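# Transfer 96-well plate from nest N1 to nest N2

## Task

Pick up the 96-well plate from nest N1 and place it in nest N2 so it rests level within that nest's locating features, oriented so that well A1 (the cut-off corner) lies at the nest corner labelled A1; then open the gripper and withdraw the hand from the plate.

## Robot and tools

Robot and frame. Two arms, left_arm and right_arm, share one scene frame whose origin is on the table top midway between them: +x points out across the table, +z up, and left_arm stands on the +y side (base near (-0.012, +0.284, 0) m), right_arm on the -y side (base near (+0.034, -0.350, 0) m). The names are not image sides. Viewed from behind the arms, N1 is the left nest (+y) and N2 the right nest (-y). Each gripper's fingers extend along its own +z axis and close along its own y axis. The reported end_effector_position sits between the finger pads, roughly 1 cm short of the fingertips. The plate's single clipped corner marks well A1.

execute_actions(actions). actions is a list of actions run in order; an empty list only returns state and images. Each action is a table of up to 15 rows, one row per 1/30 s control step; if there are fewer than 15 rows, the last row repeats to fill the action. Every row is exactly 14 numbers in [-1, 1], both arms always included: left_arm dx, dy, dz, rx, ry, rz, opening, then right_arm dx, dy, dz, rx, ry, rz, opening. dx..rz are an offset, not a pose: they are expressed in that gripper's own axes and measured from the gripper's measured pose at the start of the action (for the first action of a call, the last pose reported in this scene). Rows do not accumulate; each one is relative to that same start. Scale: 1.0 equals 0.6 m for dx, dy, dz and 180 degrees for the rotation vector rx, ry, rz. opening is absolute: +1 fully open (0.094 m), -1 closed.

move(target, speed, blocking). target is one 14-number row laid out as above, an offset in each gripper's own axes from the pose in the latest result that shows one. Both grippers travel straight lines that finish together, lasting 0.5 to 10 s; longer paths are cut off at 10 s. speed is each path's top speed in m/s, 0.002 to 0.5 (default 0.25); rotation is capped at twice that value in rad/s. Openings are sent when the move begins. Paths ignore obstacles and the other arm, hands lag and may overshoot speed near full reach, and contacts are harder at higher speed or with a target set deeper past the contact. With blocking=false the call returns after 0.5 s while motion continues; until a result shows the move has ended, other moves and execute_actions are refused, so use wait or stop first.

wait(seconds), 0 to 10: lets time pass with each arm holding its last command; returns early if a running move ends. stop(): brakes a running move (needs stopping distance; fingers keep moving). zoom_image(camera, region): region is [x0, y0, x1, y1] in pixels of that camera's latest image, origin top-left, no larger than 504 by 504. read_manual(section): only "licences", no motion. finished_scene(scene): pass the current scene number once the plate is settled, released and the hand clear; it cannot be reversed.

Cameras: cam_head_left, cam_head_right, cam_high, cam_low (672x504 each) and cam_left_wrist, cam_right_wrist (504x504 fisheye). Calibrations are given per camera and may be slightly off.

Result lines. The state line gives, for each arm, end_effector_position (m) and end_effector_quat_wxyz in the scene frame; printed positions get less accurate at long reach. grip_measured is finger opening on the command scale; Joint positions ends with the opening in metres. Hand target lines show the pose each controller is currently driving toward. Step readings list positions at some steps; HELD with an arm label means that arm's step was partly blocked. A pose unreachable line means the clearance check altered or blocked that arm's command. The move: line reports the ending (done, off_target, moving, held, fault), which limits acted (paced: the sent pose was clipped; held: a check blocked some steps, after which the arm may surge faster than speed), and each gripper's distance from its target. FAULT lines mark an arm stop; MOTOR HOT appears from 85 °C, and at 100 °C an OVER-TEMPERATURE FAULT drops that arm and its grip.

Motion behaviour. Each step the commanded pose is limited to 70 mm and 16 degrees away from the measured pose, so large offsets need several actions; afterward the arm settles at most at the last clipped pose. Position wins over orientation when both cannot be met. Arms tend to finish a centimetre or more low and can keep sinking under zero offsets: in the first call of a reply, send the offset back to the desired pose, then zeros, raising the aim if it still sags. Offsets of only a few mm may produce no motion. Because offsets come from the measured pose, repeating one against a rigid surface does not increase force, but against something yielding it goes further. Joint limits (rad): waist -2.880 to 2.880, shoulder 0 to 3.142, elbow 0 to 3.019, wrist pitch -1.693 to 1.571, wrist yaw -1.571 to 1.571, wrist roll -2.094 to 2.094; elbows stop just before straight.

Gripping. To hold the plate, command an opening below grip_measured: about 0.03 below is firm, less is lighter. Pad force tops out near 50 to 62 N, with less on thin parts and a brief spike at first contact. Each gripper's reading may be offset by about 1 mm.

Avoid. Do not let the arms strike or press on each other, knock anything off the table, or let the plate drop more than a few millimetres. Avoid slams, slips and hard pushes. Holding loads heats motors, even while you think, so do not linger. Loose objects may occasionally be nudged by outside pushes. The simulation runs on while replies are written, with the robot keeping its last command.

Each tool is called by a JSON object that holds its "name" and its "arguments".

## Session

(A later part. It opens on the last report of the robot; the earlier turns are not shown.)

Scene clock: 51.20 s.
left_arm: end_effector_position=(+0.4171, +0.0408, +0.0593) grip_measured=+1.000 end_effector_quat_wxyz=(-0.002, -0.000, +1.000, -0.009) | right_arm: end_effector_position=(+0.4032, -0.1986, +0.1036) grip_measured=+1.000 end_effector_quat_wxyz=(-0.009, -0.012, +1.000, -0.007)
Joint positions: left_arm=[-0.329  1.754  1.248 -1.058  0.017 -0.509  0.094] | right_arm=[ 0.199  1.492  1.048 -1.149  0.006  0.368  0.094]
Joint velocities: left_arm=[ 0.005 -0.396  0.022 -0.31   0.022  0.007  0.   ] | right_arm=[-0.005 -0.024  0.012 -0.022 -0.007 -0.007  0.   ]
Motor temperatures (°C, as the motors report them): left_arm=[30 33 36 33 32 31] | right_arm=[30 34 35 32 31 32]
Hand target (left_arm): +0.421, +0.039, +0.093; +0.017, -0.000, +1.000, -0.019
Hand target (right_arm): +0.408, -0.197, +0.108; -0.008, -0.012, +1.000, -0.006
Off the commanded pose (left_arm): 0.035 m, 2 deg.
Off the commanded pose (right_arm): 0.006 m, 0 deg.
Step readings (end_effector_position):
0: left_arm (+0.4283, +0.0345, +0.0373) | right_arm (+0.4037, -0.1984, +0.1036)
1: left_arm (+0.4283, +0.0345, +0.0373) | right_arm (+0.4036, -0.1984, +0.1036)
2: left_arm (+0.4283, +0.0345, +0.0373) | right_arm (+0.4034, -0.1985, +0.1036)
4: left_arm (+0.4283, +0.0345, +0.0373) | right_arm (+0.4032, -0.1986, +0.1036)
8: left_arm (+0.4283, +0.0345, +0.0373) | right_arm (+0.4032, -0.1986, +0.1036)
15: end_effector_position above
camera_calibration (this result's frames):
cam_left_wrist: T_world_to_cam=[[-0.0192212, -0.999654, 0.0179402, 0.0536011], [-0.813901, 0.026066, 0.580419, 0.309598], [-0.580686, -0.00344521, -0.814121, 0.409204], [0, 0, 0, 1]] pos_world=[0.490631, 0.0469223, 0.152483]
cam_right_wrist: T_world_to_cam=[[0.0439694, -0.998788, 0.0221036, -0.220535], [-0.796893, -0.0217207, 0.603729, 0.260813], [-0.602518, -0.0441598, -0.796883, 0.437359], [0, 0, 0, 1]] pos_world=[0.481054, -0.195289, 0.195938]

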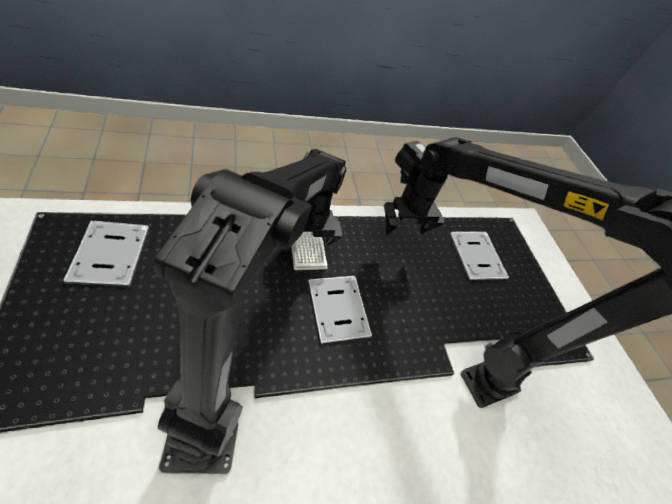

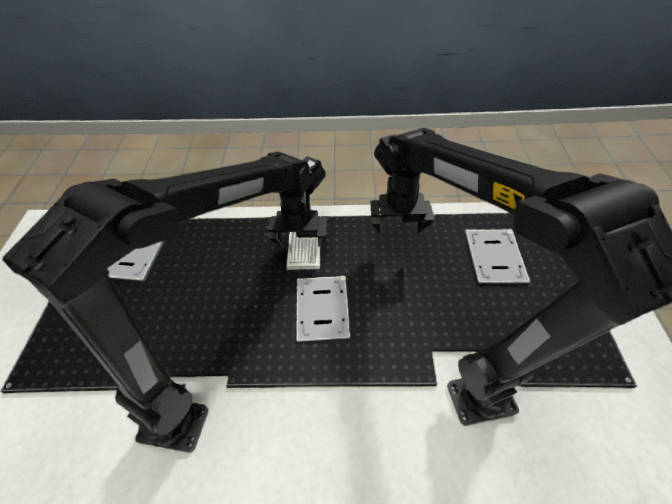

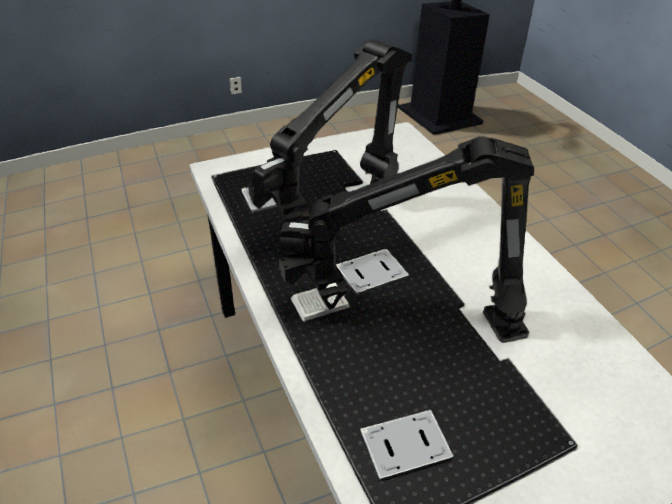

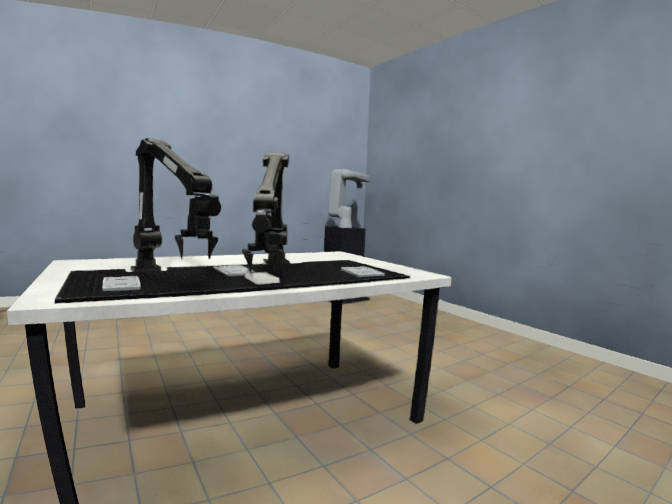

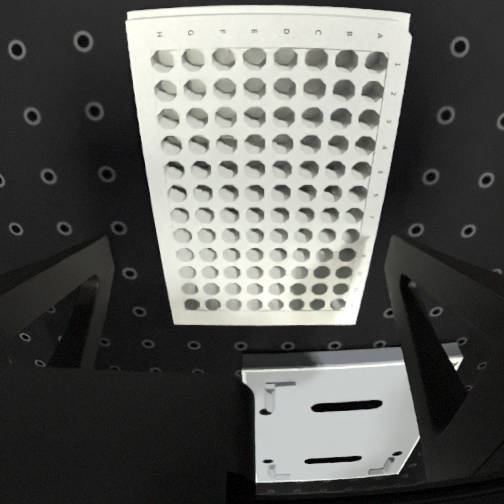

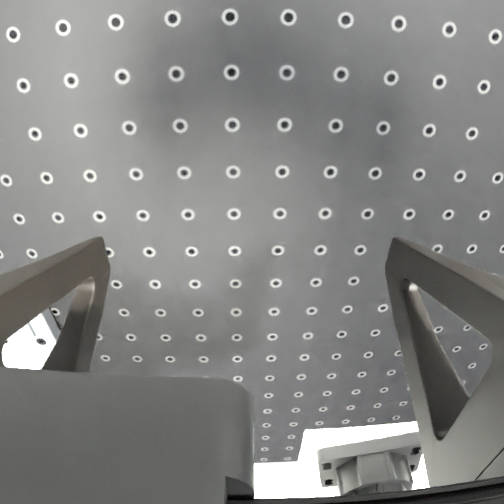

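{"name": "move", "arguments": {"target": [0.062,0.482,-0.068,0,0,0,1,-0.0488,0.4033,0.0213,-0.0096,-0.011,0.003,1], "speed": 0.35}}

Scene clock: 53.80 s.
left_arm: end_effector_position=(+0.3843, +0.3393, +0.0961) grip_measured=+1.000 end_effector_quat_wxyz=(+0.004, -0.011, +1.000, -0.001) | right_arm: end_effector_position=(+0.4155, +0.0343, +0.0765) grip_measured=+1.000 end_effector_quat_wxyz=(-0.001, -0.015, +1.000, +0.000)
Joint positions: left_arm=[ 0.321  1.485  1.019 -1.098  0.003  0.12   0.094] | right_arm=[ 0.595  1.852  1.439 -1.16  -0.002  0.76   0.094]
Joint velocities: left_arm=[ 0.005 -0.005 -0.007  0.012 -0.022 -0.081  0.   ] | right_arm=[-0.005 -0.005 -0.002  0.007  0.051 -0.037  0.   ]
Motor temperatures (°C, as the motors report them): left_arm=[30 33 36 33 32 31] | right_arm=[30 34 35 32 31 32]
Hand target (left_arm): +0.380, +0.335, +0.102; +0.003, -0.000, +1.000, -0.002
Hand target (right_arm): +0.428, +0.042, +0.086; +0.008, -0.008, +1.000, +0.007
Off the commanded pose (left_arm): 0.010 m, 2 deg.
Off the commanded pose (right_arm): 0.018 m, 2 deg.
move: off_target (right_arm)
camera_calibration (this result's frames):
cam_left_wrist: T_world_to_cam=[[0.00214669, -0.999996, 0.00170064, 0.344236], [-0.820249, -0.000788046, 0.572006, 0.266055], [-0.572003, -0.00262286, -0.820248, 0.418084], [0, 0, 0, 1]] pos_world=[0.456637, 0.345541, 0.190162]
cam_right_wrist: T_world_to_cam=[[0.0482223, -0.998803, 0.00824297, 0.0115092], [-0.805749, -0.0340219, 0.591279, 0.297115], [-0.59029, -0.0351546, -0.806425, 0.428812], [0, 0, 0, 1]] pos_world=[0.491968, 0.0366785, 0.170032]

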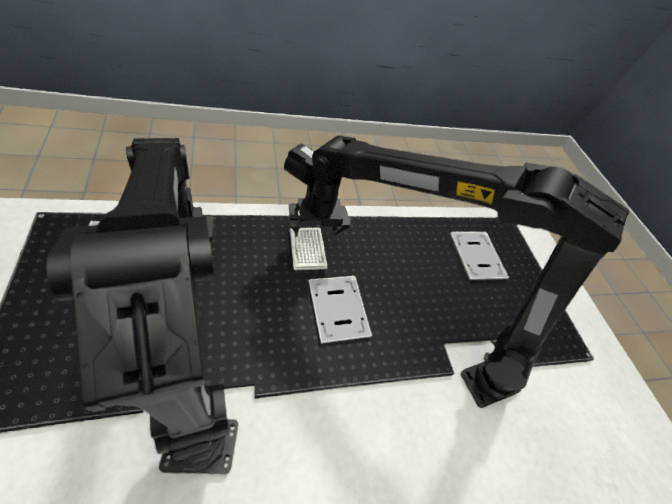

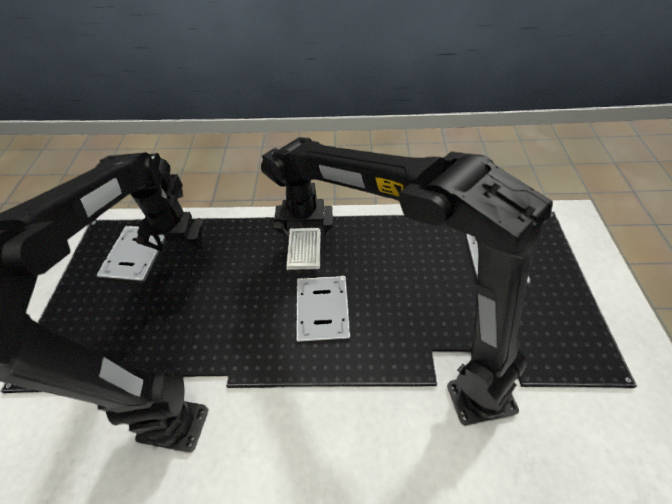

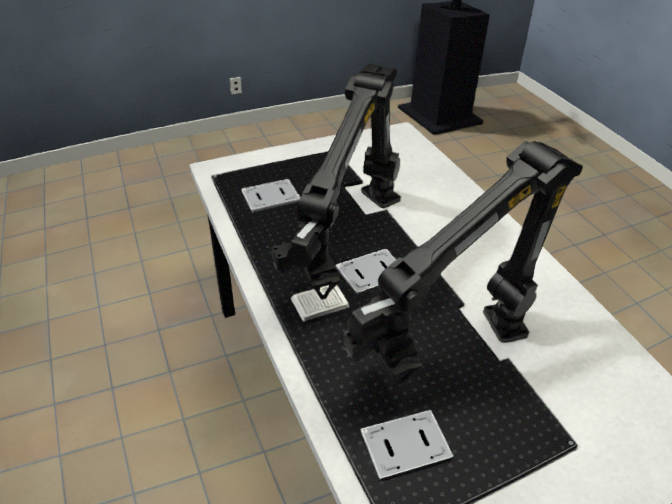

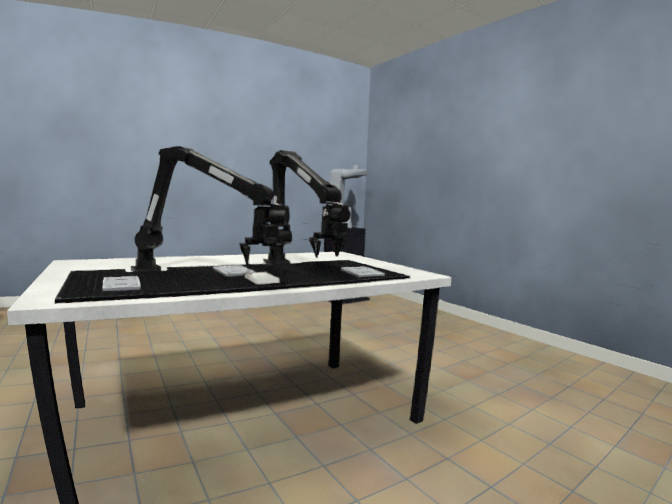

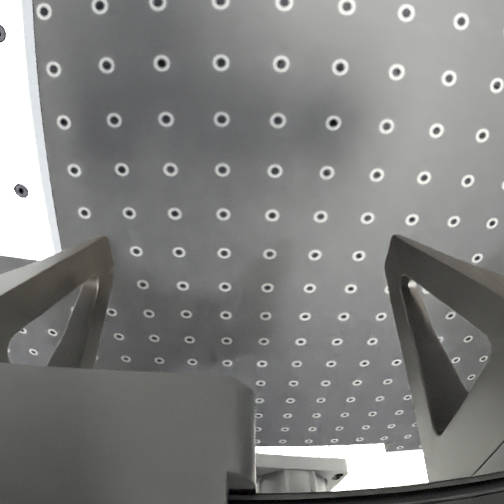

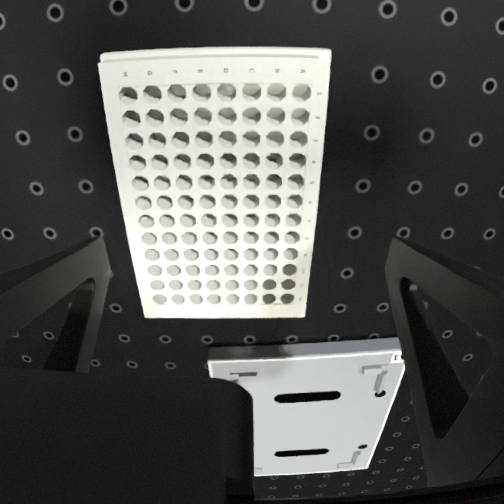

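{"name": "zoom_image", "arguments": {"camera": "cam_right_wrist", "region": [80, 40, 360, 320]}}

Region (80, 40, 360, 320) of cam_right_wrist's 504x504 image, scaled by 1.800, with more detail than that image has.

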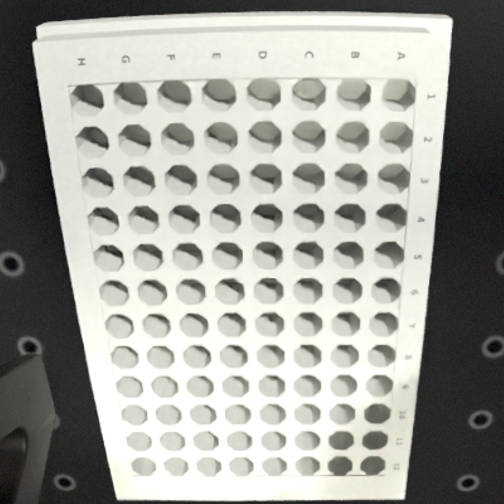

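{"name": "execute_actions", "arguments": {"actions": [[[-0.004,0,-0.008,0,0,0,1,0.002,0.0025,0.0025,-0.0001,-0.0001,-0.0001,1],[-0.004,0,-0.008,0,0,0,1,0.0042,0.0056,0.0066,-0.0002,-0.0002,-0.0003,1],[-0.004,0,-0.008,0,0,0,1,0.0068,0.0093,0.0124,-0.0003,-0.0003,-0.0004,1],[-0.004,0,-0.008,0,0,0,1,0.0092,0.013,0.019,-0.0005,-0.0005,-0.0006,1],[-0.004,0,-0.008,0,0,0,1,0.0116,0.0169,0.0264,-0.0007,-0.0007,-0.0008,1],[-0.004,0,-0.008,0,0,0,1,0.0137,0.0205,0.0338,-0.0009,-0.0009,-0.0009,1],[-0.004,0,-0.008,0,0,0,1,0.0155,0.0237,0.0413,-0.0011,-0.0011,-0.0011,1],[-0.004,0,-0.008,0,0,0,1,0.0165,0.0262,0.0487,-0.0013,-0.0013,-0.0012,1],[-0.004,0,-0.008,0,0,0,1,0.0167,0.0278,0.0561,-0.0015,-0.0015,-0.0012,1],[-0.004,0,-0.008,0,0,0,1,0.016,0.0285,0.0635,-0.0017,-0.0017,-0.0012,1],[-0.004,0,-0.008,0,0,0,1,0.0154,0.0291,0.0701,-0.0019,-0.0019,-0.0012,1],[-0.004,0,-0.008,0,0,0,1,0.0149,0.0296,0.0751,-0.002,-0.002,-0.0012,1],[-0.004,0,-0.008,0,0,0,1,0.0145,0.03,0.0792,-0.0021,-0.0021,-0.0012,1],[-0.004,0,-0.008,0,0,0,1,0.0143,0.0302,0.0817,-0.0022,-0.0022,-0.0012,1],[-0.004,0,-0.008,0,0,0,1,0.0142,0.0303,0.0825,-0.0022,-0.0022,-0.0012,1]]]}}

{"name": "wait", "arguments": {"seconds": 0.4}}

Scene clock: 56.97 s.
left_arm: end_effector_position=(+0.3843, +0.3393, +0.0961) grip_measured=+1.000 end_effector_quat_wxyz=(+0.004, -0.010, +1.000, -0.001) | right_arm: end_effector_position=(+0.4094, +0.0505, +0.0448) grip_measured=+1.000 end_effector_quat_wxyz=(+0.008, -0.019, +1.000, +0.010)
Joint positions: left_arm=[ 0.321  1.485  1.019 -1.098  0.003  0.122  0.094] | right_arm=[ 0.623  1.89   1.404 -1.06  -0.002  0.78   0.094]
Joint velocities: left_arm=[ 0.005 -0.015 -0.002  0.017  0.022 -0.066  0.   ] | right_arm=[ 0.015  0.2   -0.032  0.11   0.037  0.051  0.   ]
Motor temperatures (°C, as the motors report them): left_arm=[30 33 35 33 32 31] | right_arm=[30 34 35 32 31 32]
Hand target (left_arm): +0.387, +0.339, +0.101; +0.004, -0.011, +1.000, -0.001
Hand target (right_arm): +0.406, +0.051, +0.028; +0.002, -0.017, +1.000, +0.004
Off the commanded pose (left_arm): 0.005 m, 0 deg.
Off the commanded pose (right_arm): 0.018 m, 1 deg.
Step readings (end_effector_position):
0: left_arm (+0.3843, +0.3393, +0.0961) | right_arm (+0.4155, +0.0343, +0.0765)
1: left_arm (+0.3843, +0.3393, +0.0961) | right_arm (+0.4155, +0.0343, +0.0765)
2: left_arm (+0.3843, +0.3393, +0.0961) | right_arm (+0.4155, +0.0343, +0.0765)
4: left_arm (+0.3843, +0.3393, +0.0961) | right_arm (+0.4160, +0.0352, +0.0762)
8: left_arm (+0.3843, +0.3393, +0.0961) | right_arm (+0.4157, +0.0404, +0.0712)
15: end_effector_position above
camera_calibration (this result's frames):
cam_left_wrist: T_world_to_cam=[[-0.000523567, -0.999998, 0.00168083, 0.345265], [-0.820251, 0.00139089, 0.572002, 0.265317], [-0.572003, -0.00107922, -0.820251, 0.417561], [0, 0, 0, 1]] pos_world=[0.456653, 0.345346, 0.190163]
cam_right_wrist: T_world_to_cam=[[0.0566196, -0.998345, -0.0101136, 0.0255623], [-0.81609, -0.0521141, 0.575571, 0.317337], [-0.575145, -0.024335, -0.81769, 0.394], [0, 0, 0, 1]] pos_world=[0.484135, 0.0516457, 0.139778]

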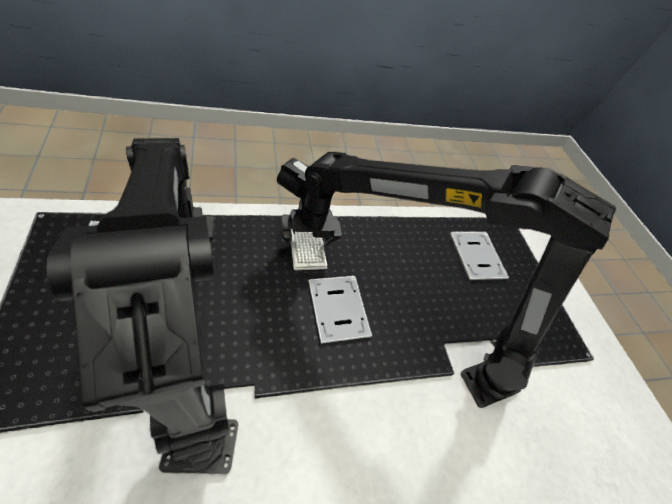

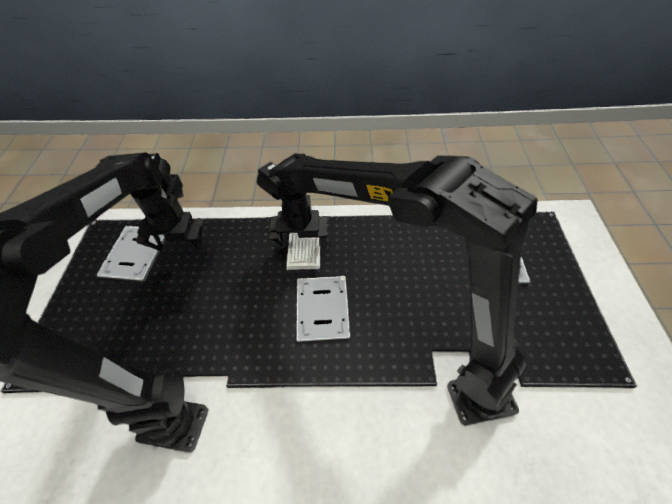

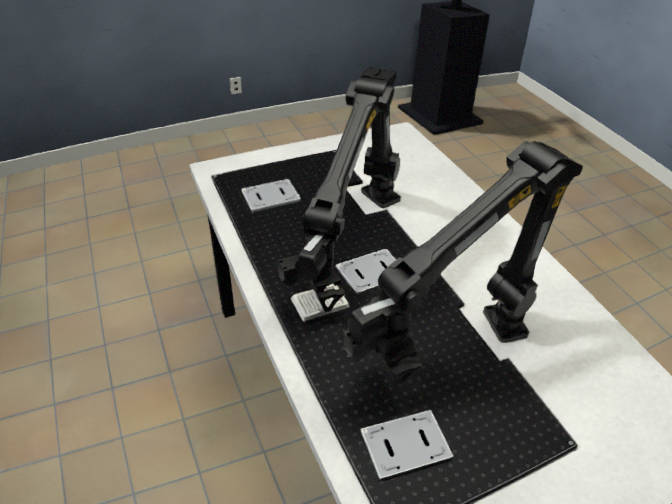

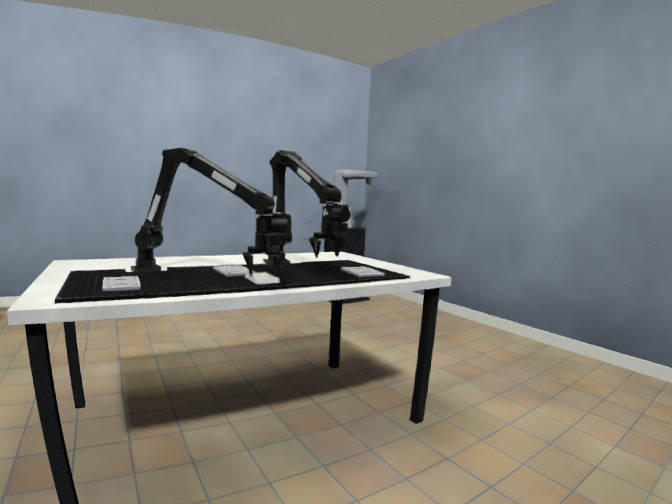

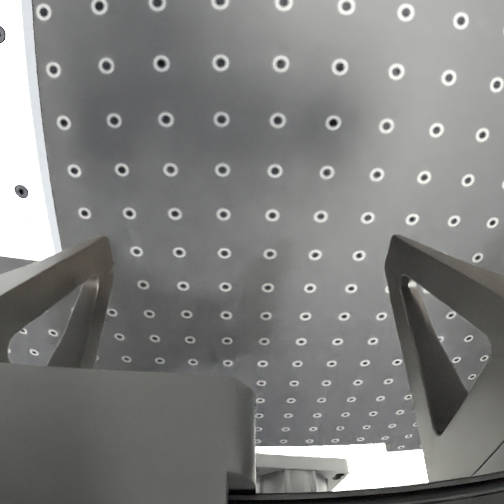

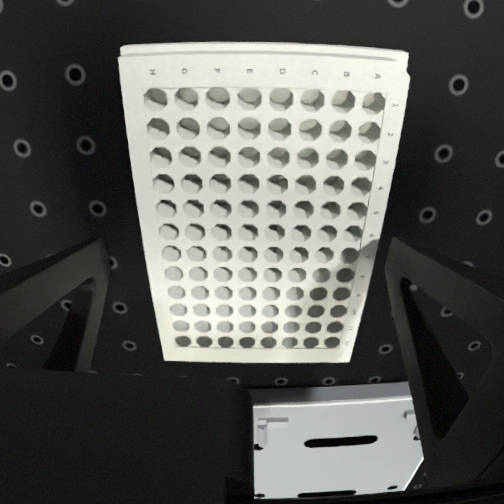

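Scene clock: 57.37 s.
left_arm: end_effector_position=(+0.3843, +0.3393, +0.0961) grip_measured=+1.000 end_effector_quat_wxyz=(+0.004, -0.010, +1.000, -0.001) | right_arm: end_effector_position=(+0.4076, +0.0489, +0.0331) grip_measured=+1.000 end_effector_quat_wxyz=(+0.002, -0.018, +1.000, +0.004)
Joint positions: left_arm=[ 0.321  1.485  1.019 -1.098  0.003  0.122  0.094] | right_arm=[ 0.624  1.908  1.398 -1.053 -0.002  0.782  0.094]
Joint velocities: left_arm=[ 0.005 -0.024  0.007 -0.002  0.007  0.037  0.   ] | right_arm=[-0.005 -0.015 -0.012  0.007 -0.022  0.037  0.   ]
Motor temperatures (°C, as the motors report them): left_arm=[30 33 35 33 32 31] | right_arm=[30 34 35 32 31 32]
Hand target (left_arm): +0.387, +0.339, +0.101; +0.004, -0.011, +1.000, -0.001
Hand target (right_arm): +0.406, +0.051, +0.028; +0.002, -0.017, +1.000, +0.004
Off the commanded pose (left_arm): 0.005 m, 0 deg.
Off the commanded pose (right_arm): 0.007 m, 0 deg.
wait: 0.40 s; at rest by 0.30 s
camera_calibration (this result's frames):
cam_left_wrist: T_world_to_cam=[[-0.000523567, -0.999998, 0.00168083, 0.345265], [-0.820251, 0.00139089, 0.572002, 0.265317], [-0.572003, -0.00107922, -0.820251, 0.417561], [0, 0, 0, 1]] pos_world=[0.456653, 0.345346, 0.190163]
cam_right_wrist: T_world_to_cam=[[0.0542847, -0.998524, 0.00144524, 0.0245083], [-0.809511, -0.0431616, 0.585516, 0.31905], [-0.584589, -0.0329545, -0.81066, 0.387415], [0, 0, 0, 1]] pos_world=[0.483423, 0.0510099, 0.127217]

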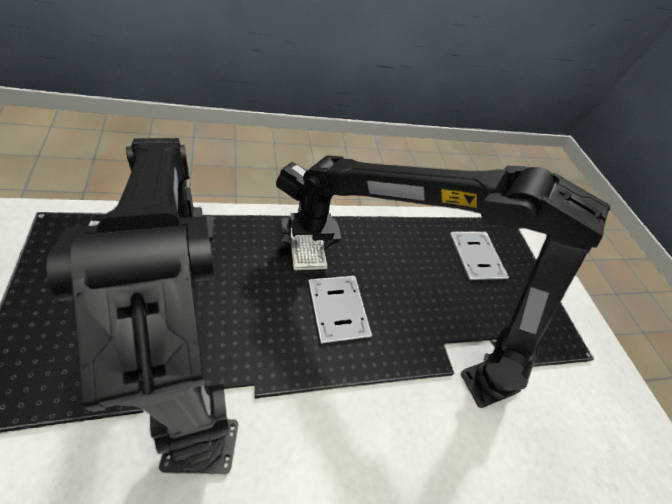

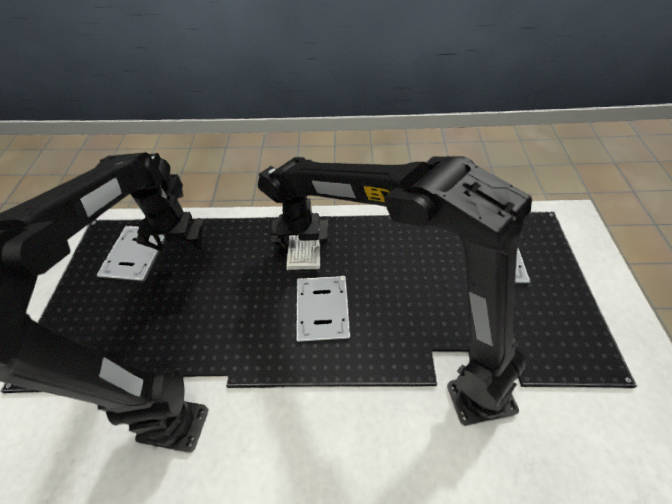

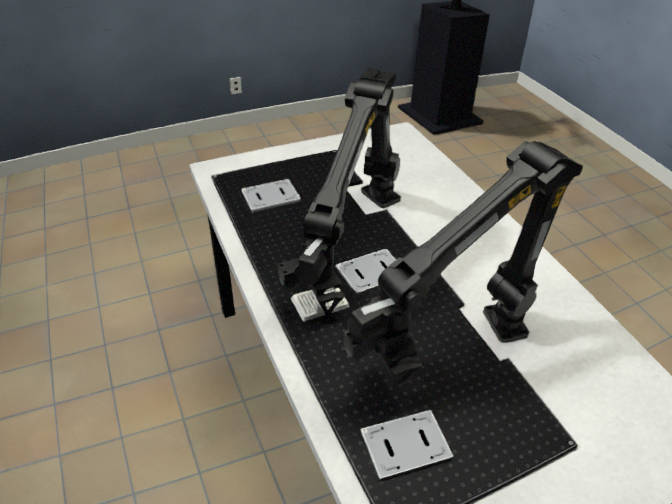

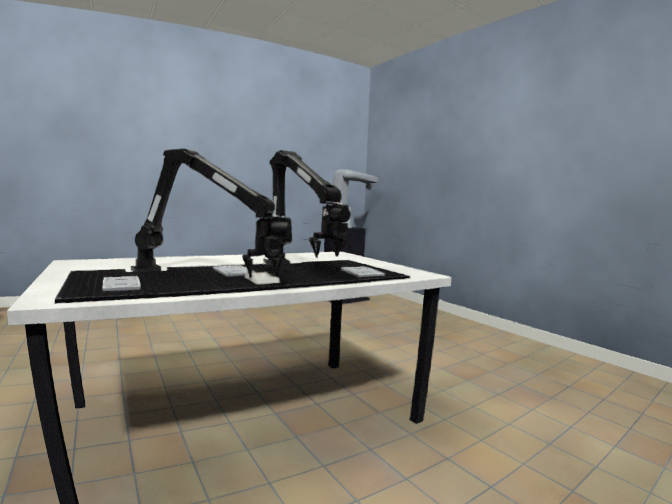

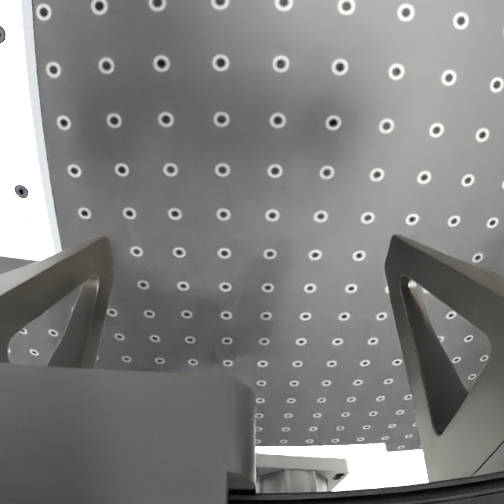

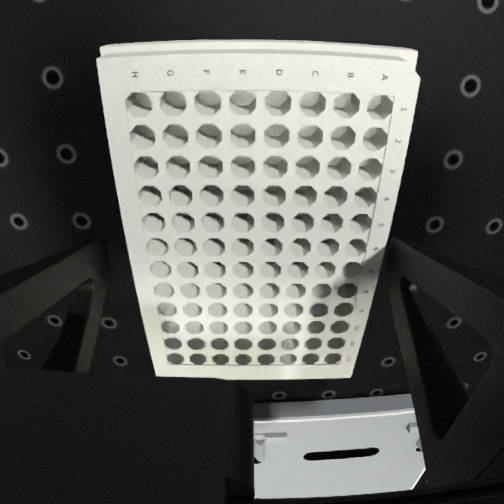

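{"name": "execute_actions", "arguments": {"actions": [[[-0.004,0,-0.008,0,0,0,1,0.002,-0.002,0.002,0.0008,0.0008,0.002,0.97],[-0.004,0,-0.008,0,0,0,1,0.004,-0.004,0.0043,0.0017,0.0017,0.0035,0.94],[-0.004,0,-0.008,0,0,0,1,0.0057,-0.0057,0.0062,0.0025,0.0025,0.0045,0.92],[-0.004,0,-0.008,0,0,0,1,0.0057,-0.0057,0.0062,0.0025,0.0025,0.0045,0.9],[-0.004,0,-0.008,0,0,0,1,0.0057,-0.0057,0.0062,0.0025,0.0025,0.0045,0.89],[-0.004,0,-0.008,0,0,0,1,0.0057,-0.0057,0.0062,0.0025,0.0025,0.0045,0.87],[-0.004,0,-0.008,0,0,0,1,0.0057,-0.0057,0.0062,0.0025,0.0025,0.0045,0.85],[-0.004,0,-0.008,0,0,0,1,0.0057,-0.0057,0.0062,0.0025,0.0025,0.0045,0.825],[-0.004,0,-0.008,0,0,0,1,0.0057,-0.0057,0.0062,0.0025,0.0025,0.0045,0.8],[-0.004,0,-0.008,0,0,0,1,0.0057,-0.0057,0.0062,0.0025,0.0025,0.0045,0.775],[-0.004,0,-0.008,0,0,0,1,0.0057,-0.0057,0.0062,0.0025,0.0025,0.0045,0.75],[-0.004,0,-0.008,0,0,0,1,0.0057,-0.0057,0.0062,0.0025,0.0025,0.0045,0.73],[-0.004,0,-0.008,0,0,0,1,0.0057,-0.0057,0.0062,0.0025,0.0025,0.0045,0.715],[-0.004,0,-0.008,0,0,0,1,0.0057,-0.0057,0.0062,0.0025,0.0025,0.0045,0.70],[-0.004,0,-0.008,0,0,0,1,0.0057,-0.0057,0.0062,0.0025,0.0025,0.0045,0.685]]]}}

Scene clock: 60.93 s.
left_arm: end_effector_position=(+0.3843, +0.3393, +0.0961) grip_measured=+1.000 end_effector_quat_wxyz=(+0.004, -0.010, +1.000, -0.001) | right_arm: end_effector_position=(+0.4062, +0.0474, +0.0316) grip_measured=+0.704 end_effector_quat_wxyz=(+0.001, -0.014, +1.000, +0.002)
Joint positions: left_arm=[ 0.321  1.485  1.019 -1.098  0.003  0.122  0.094] | right_arm=[ 0.624  1.908  1.394 -1.053 -0.002  0.789  0.08 ]
Joint velocities: left_arm=[-0.005 -0.024  0.007 -0.007 -0.037  0.037  0.   ] | right_arm=[-0.015  0.005  0.002 -0.012 -0.051 -0.007 -0.01 ]
Motor temperatures (°C, as the motors report them): left_arm=[30 33 36 33 32 31] | right_arm=[30 34 35 32 31 32]
Hand target (left_arm): +0.387, +0.339, +0.101; +0.004, -0.010, +1.000, -0.001
Hand target (right_arm): +0.404, +0.045, +0.029; -0.002, -0.011, +1.000, -0.000
Off the commanded pose (left_arm): 0.005 m, 0 deg.
Off the commanded pose (right_arm): 0.004 m, 1 deg.
Step readings (end_effector_position):
0: left_arm (+0.3843, +0.3393, +0.0961) | right_arm (+0.4076, +0.0489, +0.0331)
1: left_arm (+0.3843, +0.3393, +0.0961) | right_arm (+0.4076, +0.0489, +0.0331)
2: left_arm (+0.3843, +0.3393, +0.0961) | right_arm (+0.4076, +0.0489, +0.0331)
4: left_arm (+0.3843, +0.3393, +0.0961) | right_arm (+0.4072, +0.0485, +0.0328)
8: left_arm (+0.3843, +0.3393, +0.0961) | right_arm (+0.4063, +0.0476, +0.0317)
15: end_effector_position above
camera_calibration (this result's frames):
cam_left_wrist: T_world_to_cam=[[-0.000523567, -0.999998, 0.00168083, 0.345265], [-0.820251, 0.00139089, 0.572002, 0.265317], [-0.572003, -0.00107922, -0.820251, 0.417561], [0, 0, 0, 1]] pos_world=[0.456653, 0.345346, 0.190163]
cam_right_wrist: T_world_to_cam=[[0.0478179, -0.998845, 0.00460172, 0.0256825], [-0.807907, -0.0359671, 0.588211, 0.317708], [-0.587366, -0.0318447, -0.808695, 0.386347], [0, 0, 0, 1]] pos_world=[0.482378, 0.049383, 0.125439]

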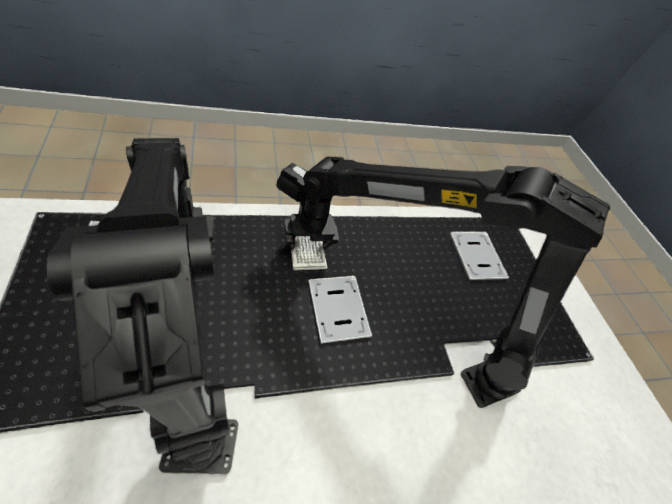

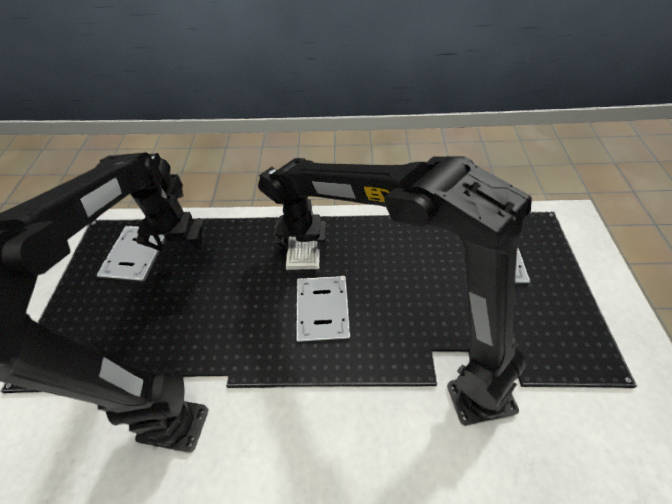

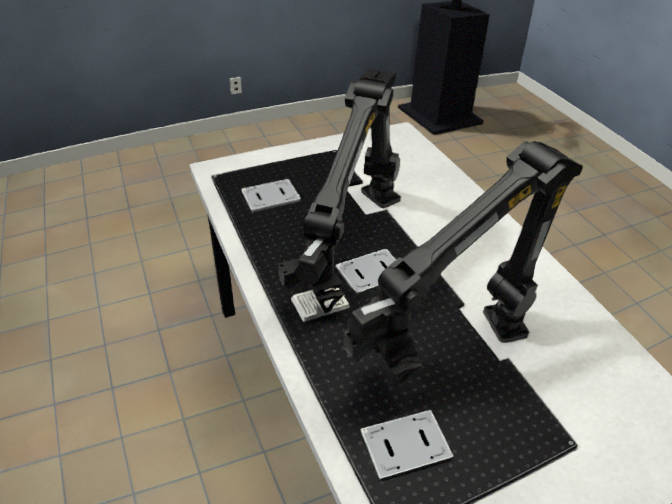

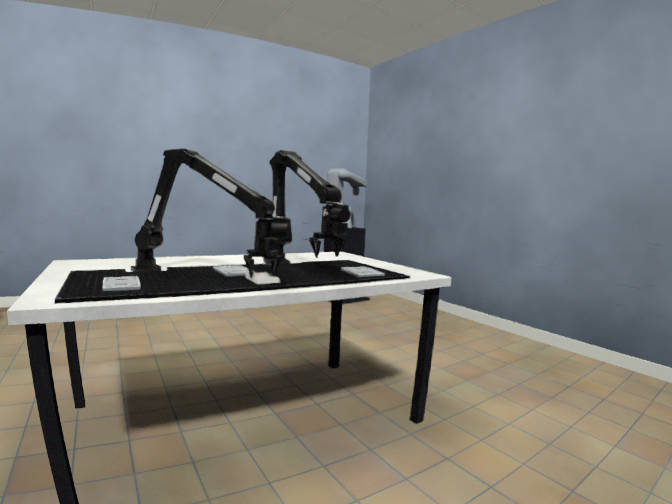

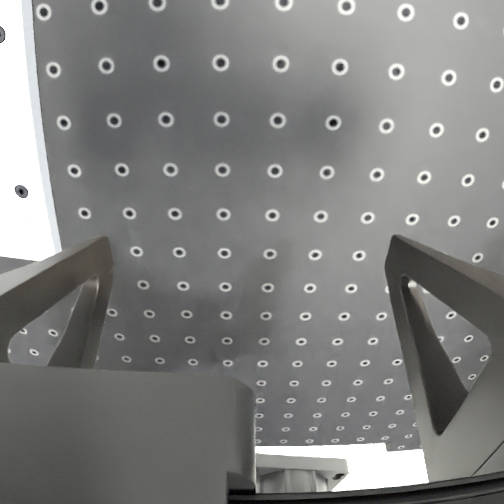

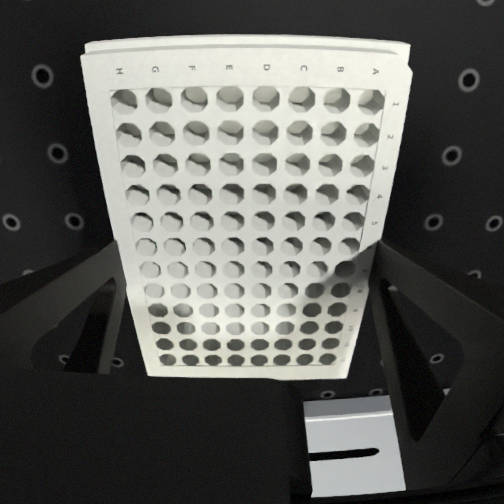

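{"name": "execute_actions", "arguments": {"actions": [[[-0.004,0,-0.008,0,0,0,1,-0.0057,0.0056,-0.01,-0.0034,-0.0034,0,0.675],[-0.004,0,-0.008,0,0,0,1,-0.0114,0.0113,-0.0199,-0.0067,-0.0067,0,0.665],[-0.004,0,-0.008,0,0,0,1,-0.0117,0.0116,-0.0225,-0.0074,-0.0074,0,0.66],[-0.004,0,-0.008,0,0,0,1,-0.0123,0.0122,-0.0269,-0.0086,-0.0086,0,0.66],[-0.004,0,-0.008,0,0,0,1,-0.0117,0.0116,-0.0322,-0.009,-0.009,0,0.66],[-0.004,0,-0.008,0,0,0,1,-0.0111,0.011,-0.0383,-0.0095,-0.0095,0,0.66],[-0.004,0,-0.008,0,0,0,1,-0.0102,0.0101,-0.0444,-0.0097,-0.0097,0,0.66],[-0.004,0,-0.008,0,0,0,1,-0.009,0.0089,-0.0505,-0.0097,-0.0097,0,0.66],[-0.004,0,-0.008,0,0,0,1,-0.0073,0.0073,-0.0558,-0.0092,-0.0092,0,0.66],[-0.004,0,-0.008,0,0,0,1,-0.0058,0.0058,-0.061,-0.0088,-0.0088,0,0.66],[-0.004,0,-0.008,0,0,0,1,-0.0039,0.0039,-0.0654,-0.0081,-0.0081,0,0.66],[-0.004,0,-0.008,0,0,0,1,-0.0022,0.0022,-0.068,-0.0072,-0.0072,0,0.66],[-0.004,0,-0.008,0,0,0,1,-0.0007,0.0007,-0.0697,-0.0063,-0.0063,0,0.66],[-0.004,0,-0.008,0,0,0,1,0.0006,-0.0006,-0.0707,-0.0054,-0.0054,0,0.66],[-0.004,0,-0.008,0,0,0,1,0.0015,-0.0015,-0.0707,-0.0047,-0.0047,0,0.66]]]}}

Scene clock: 61.93 s.
left_arm: end_effector_position=(+0.3843, +0.3393, +0.0961) grip_measured=+1.000 end_effector_quat_wxyz=(+0.004, -0.010, +1.000, -0.001) | right_arm: end_effector_position=(+0.4011, +0.0420, +0.0575) grip_measured=+0.691 end_effector_quat_wxyz=(+0.001, -0.014, +1.000, +0.003)
Joint positions: left_arm=[ 0.321  1.485  1.019 -1.098  0.003  0.122  0.094] | right_arm=[ 0.624  1.858  1.394 -1.101 -0.002  0.789  0.079]
Joint velocities: left_arm=[ 0.005 -0.015 -0.007 -0.027 -0.037 -0.095  0.   ] | right_arm=[-0.015 -0.151 -0.017 -0.168  0.007 -0.037 -0.002]
Motor temperatures (°C, as the motors report them): left_arm=[30 33 36 33 32 31] | right_arm=[30 34 35 32 31 32]
Hand target (left_arm): +0.387, +0.339, +0.101; +0.004, -0.010, +1.000, -0.001
Hand target (right_arm): +0.405, +0.046, +0.074; +0.008, -0.014, +1.000, +0.010
Off the commanded pose (left_arm): 0.005 m, 0 deg.
Off the commanded pose (right_arm): 0.018 m, 1 deg.
Step readings (end_effector_position):
0: left_arm (+0.3843, +0.3393, +0.0961) | right_arm (+0.4062, +0.0474, +0.0316)
1: left_arm (+0.3843, +0.3393, +0.0961) | right_arm (+0.4062, +0.0474, +0.0316)
2: left_arm (+0.3843, +0.3393, +0.0961) | right_arm (+0.4062, +0.0474, +0.0316)
4: left_arm (+0.3843, +0.3393, +0.0961) | right_arm (+0.4062, +0.0474, +0.0316)
8: left_arm (+0.3843, +0.3393, +0.0961) | right_arm (+0.4061, +0.0474, +0.0350)
15: end_effector_position above
camera_calibration (this result's frames):
cam_left_wrist: T_world_to_cam=[[-0.000523567, -0.999998, 0.00168083, 0.345265], [-0.820251, 0.00139089, 0.572002, 0.265317], [-0.572003, -0.00107922, -0.820251, 0.417561], [0, 0, 0, 1]] pos_world=[0.456653, 0.345346, 0.190163]
cam_right_wrist: T_world_to_cam=[[0.0474317, -0.998869, 0.00327321, 0.0205599], [-0.808687, -0.0364769, 0.587107, 0.298521], [-0.586324, -0.0304945, -0.809502, 0.403663], [0, 0, 0, 1]] pos_world=[0.477112, 0.0437352, 0.151435]

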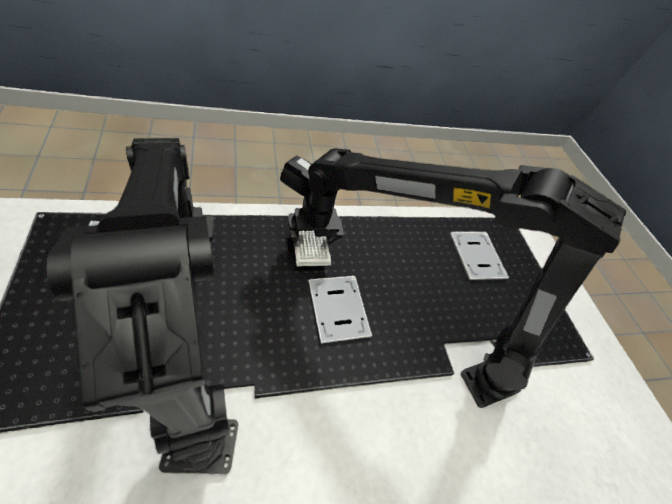

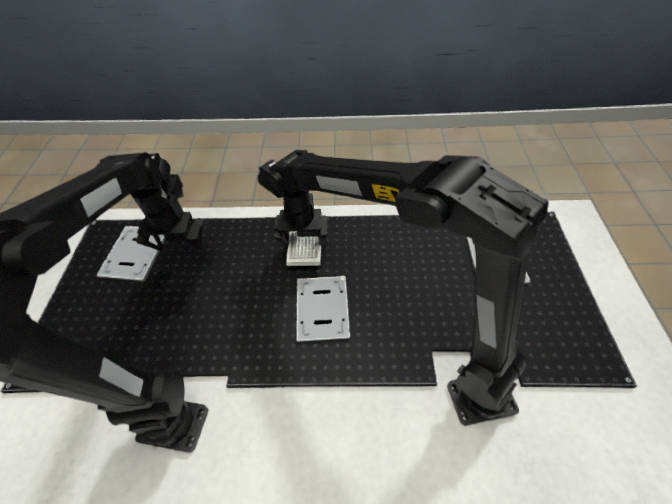

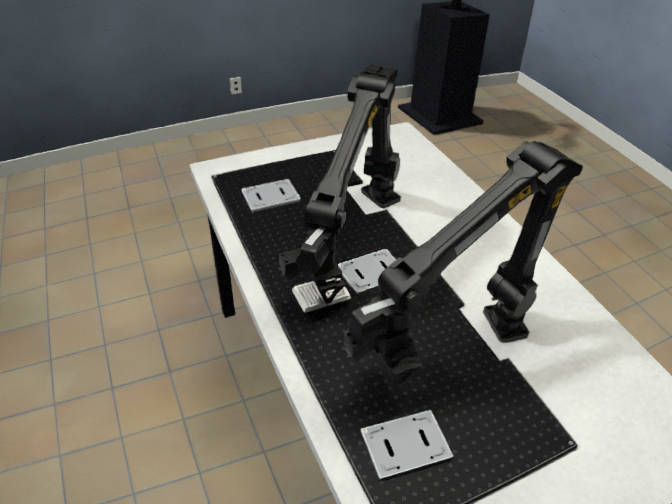

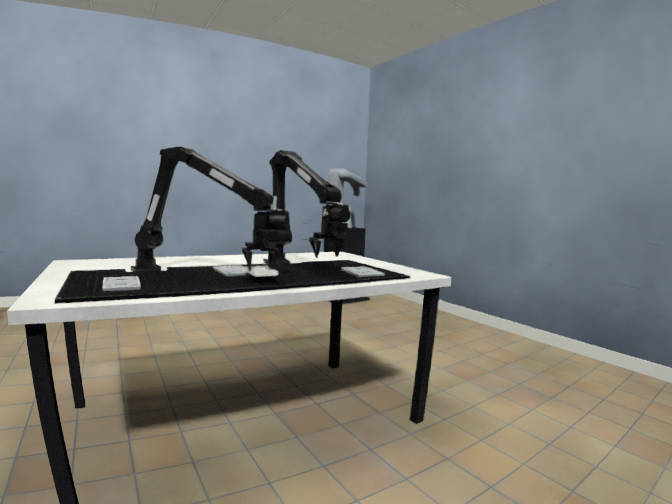

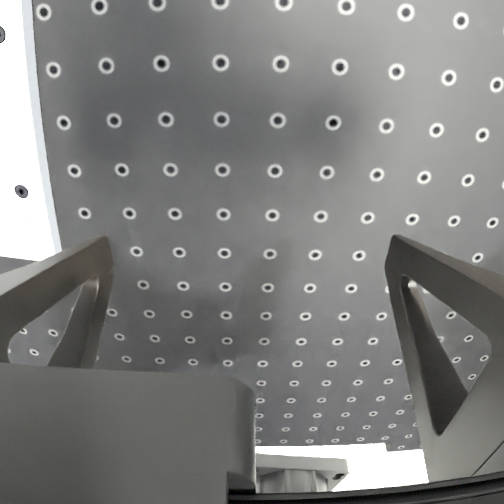

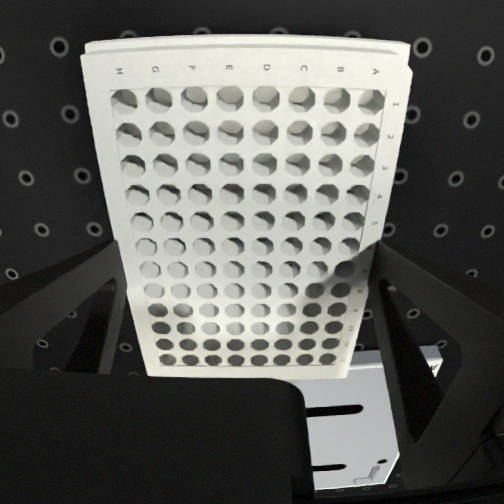

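{"name": "zoom_image", "arguments": {"camera": "cam_right_wrist", "region": [70, 30, 420, 380]}}

Region (70, 30, 420, 380) of cam_right_wrist's 504x504 image, scaled by 1.440, with more detail than that image has.

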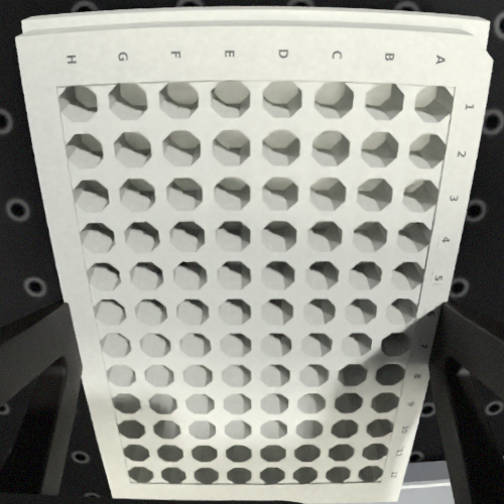

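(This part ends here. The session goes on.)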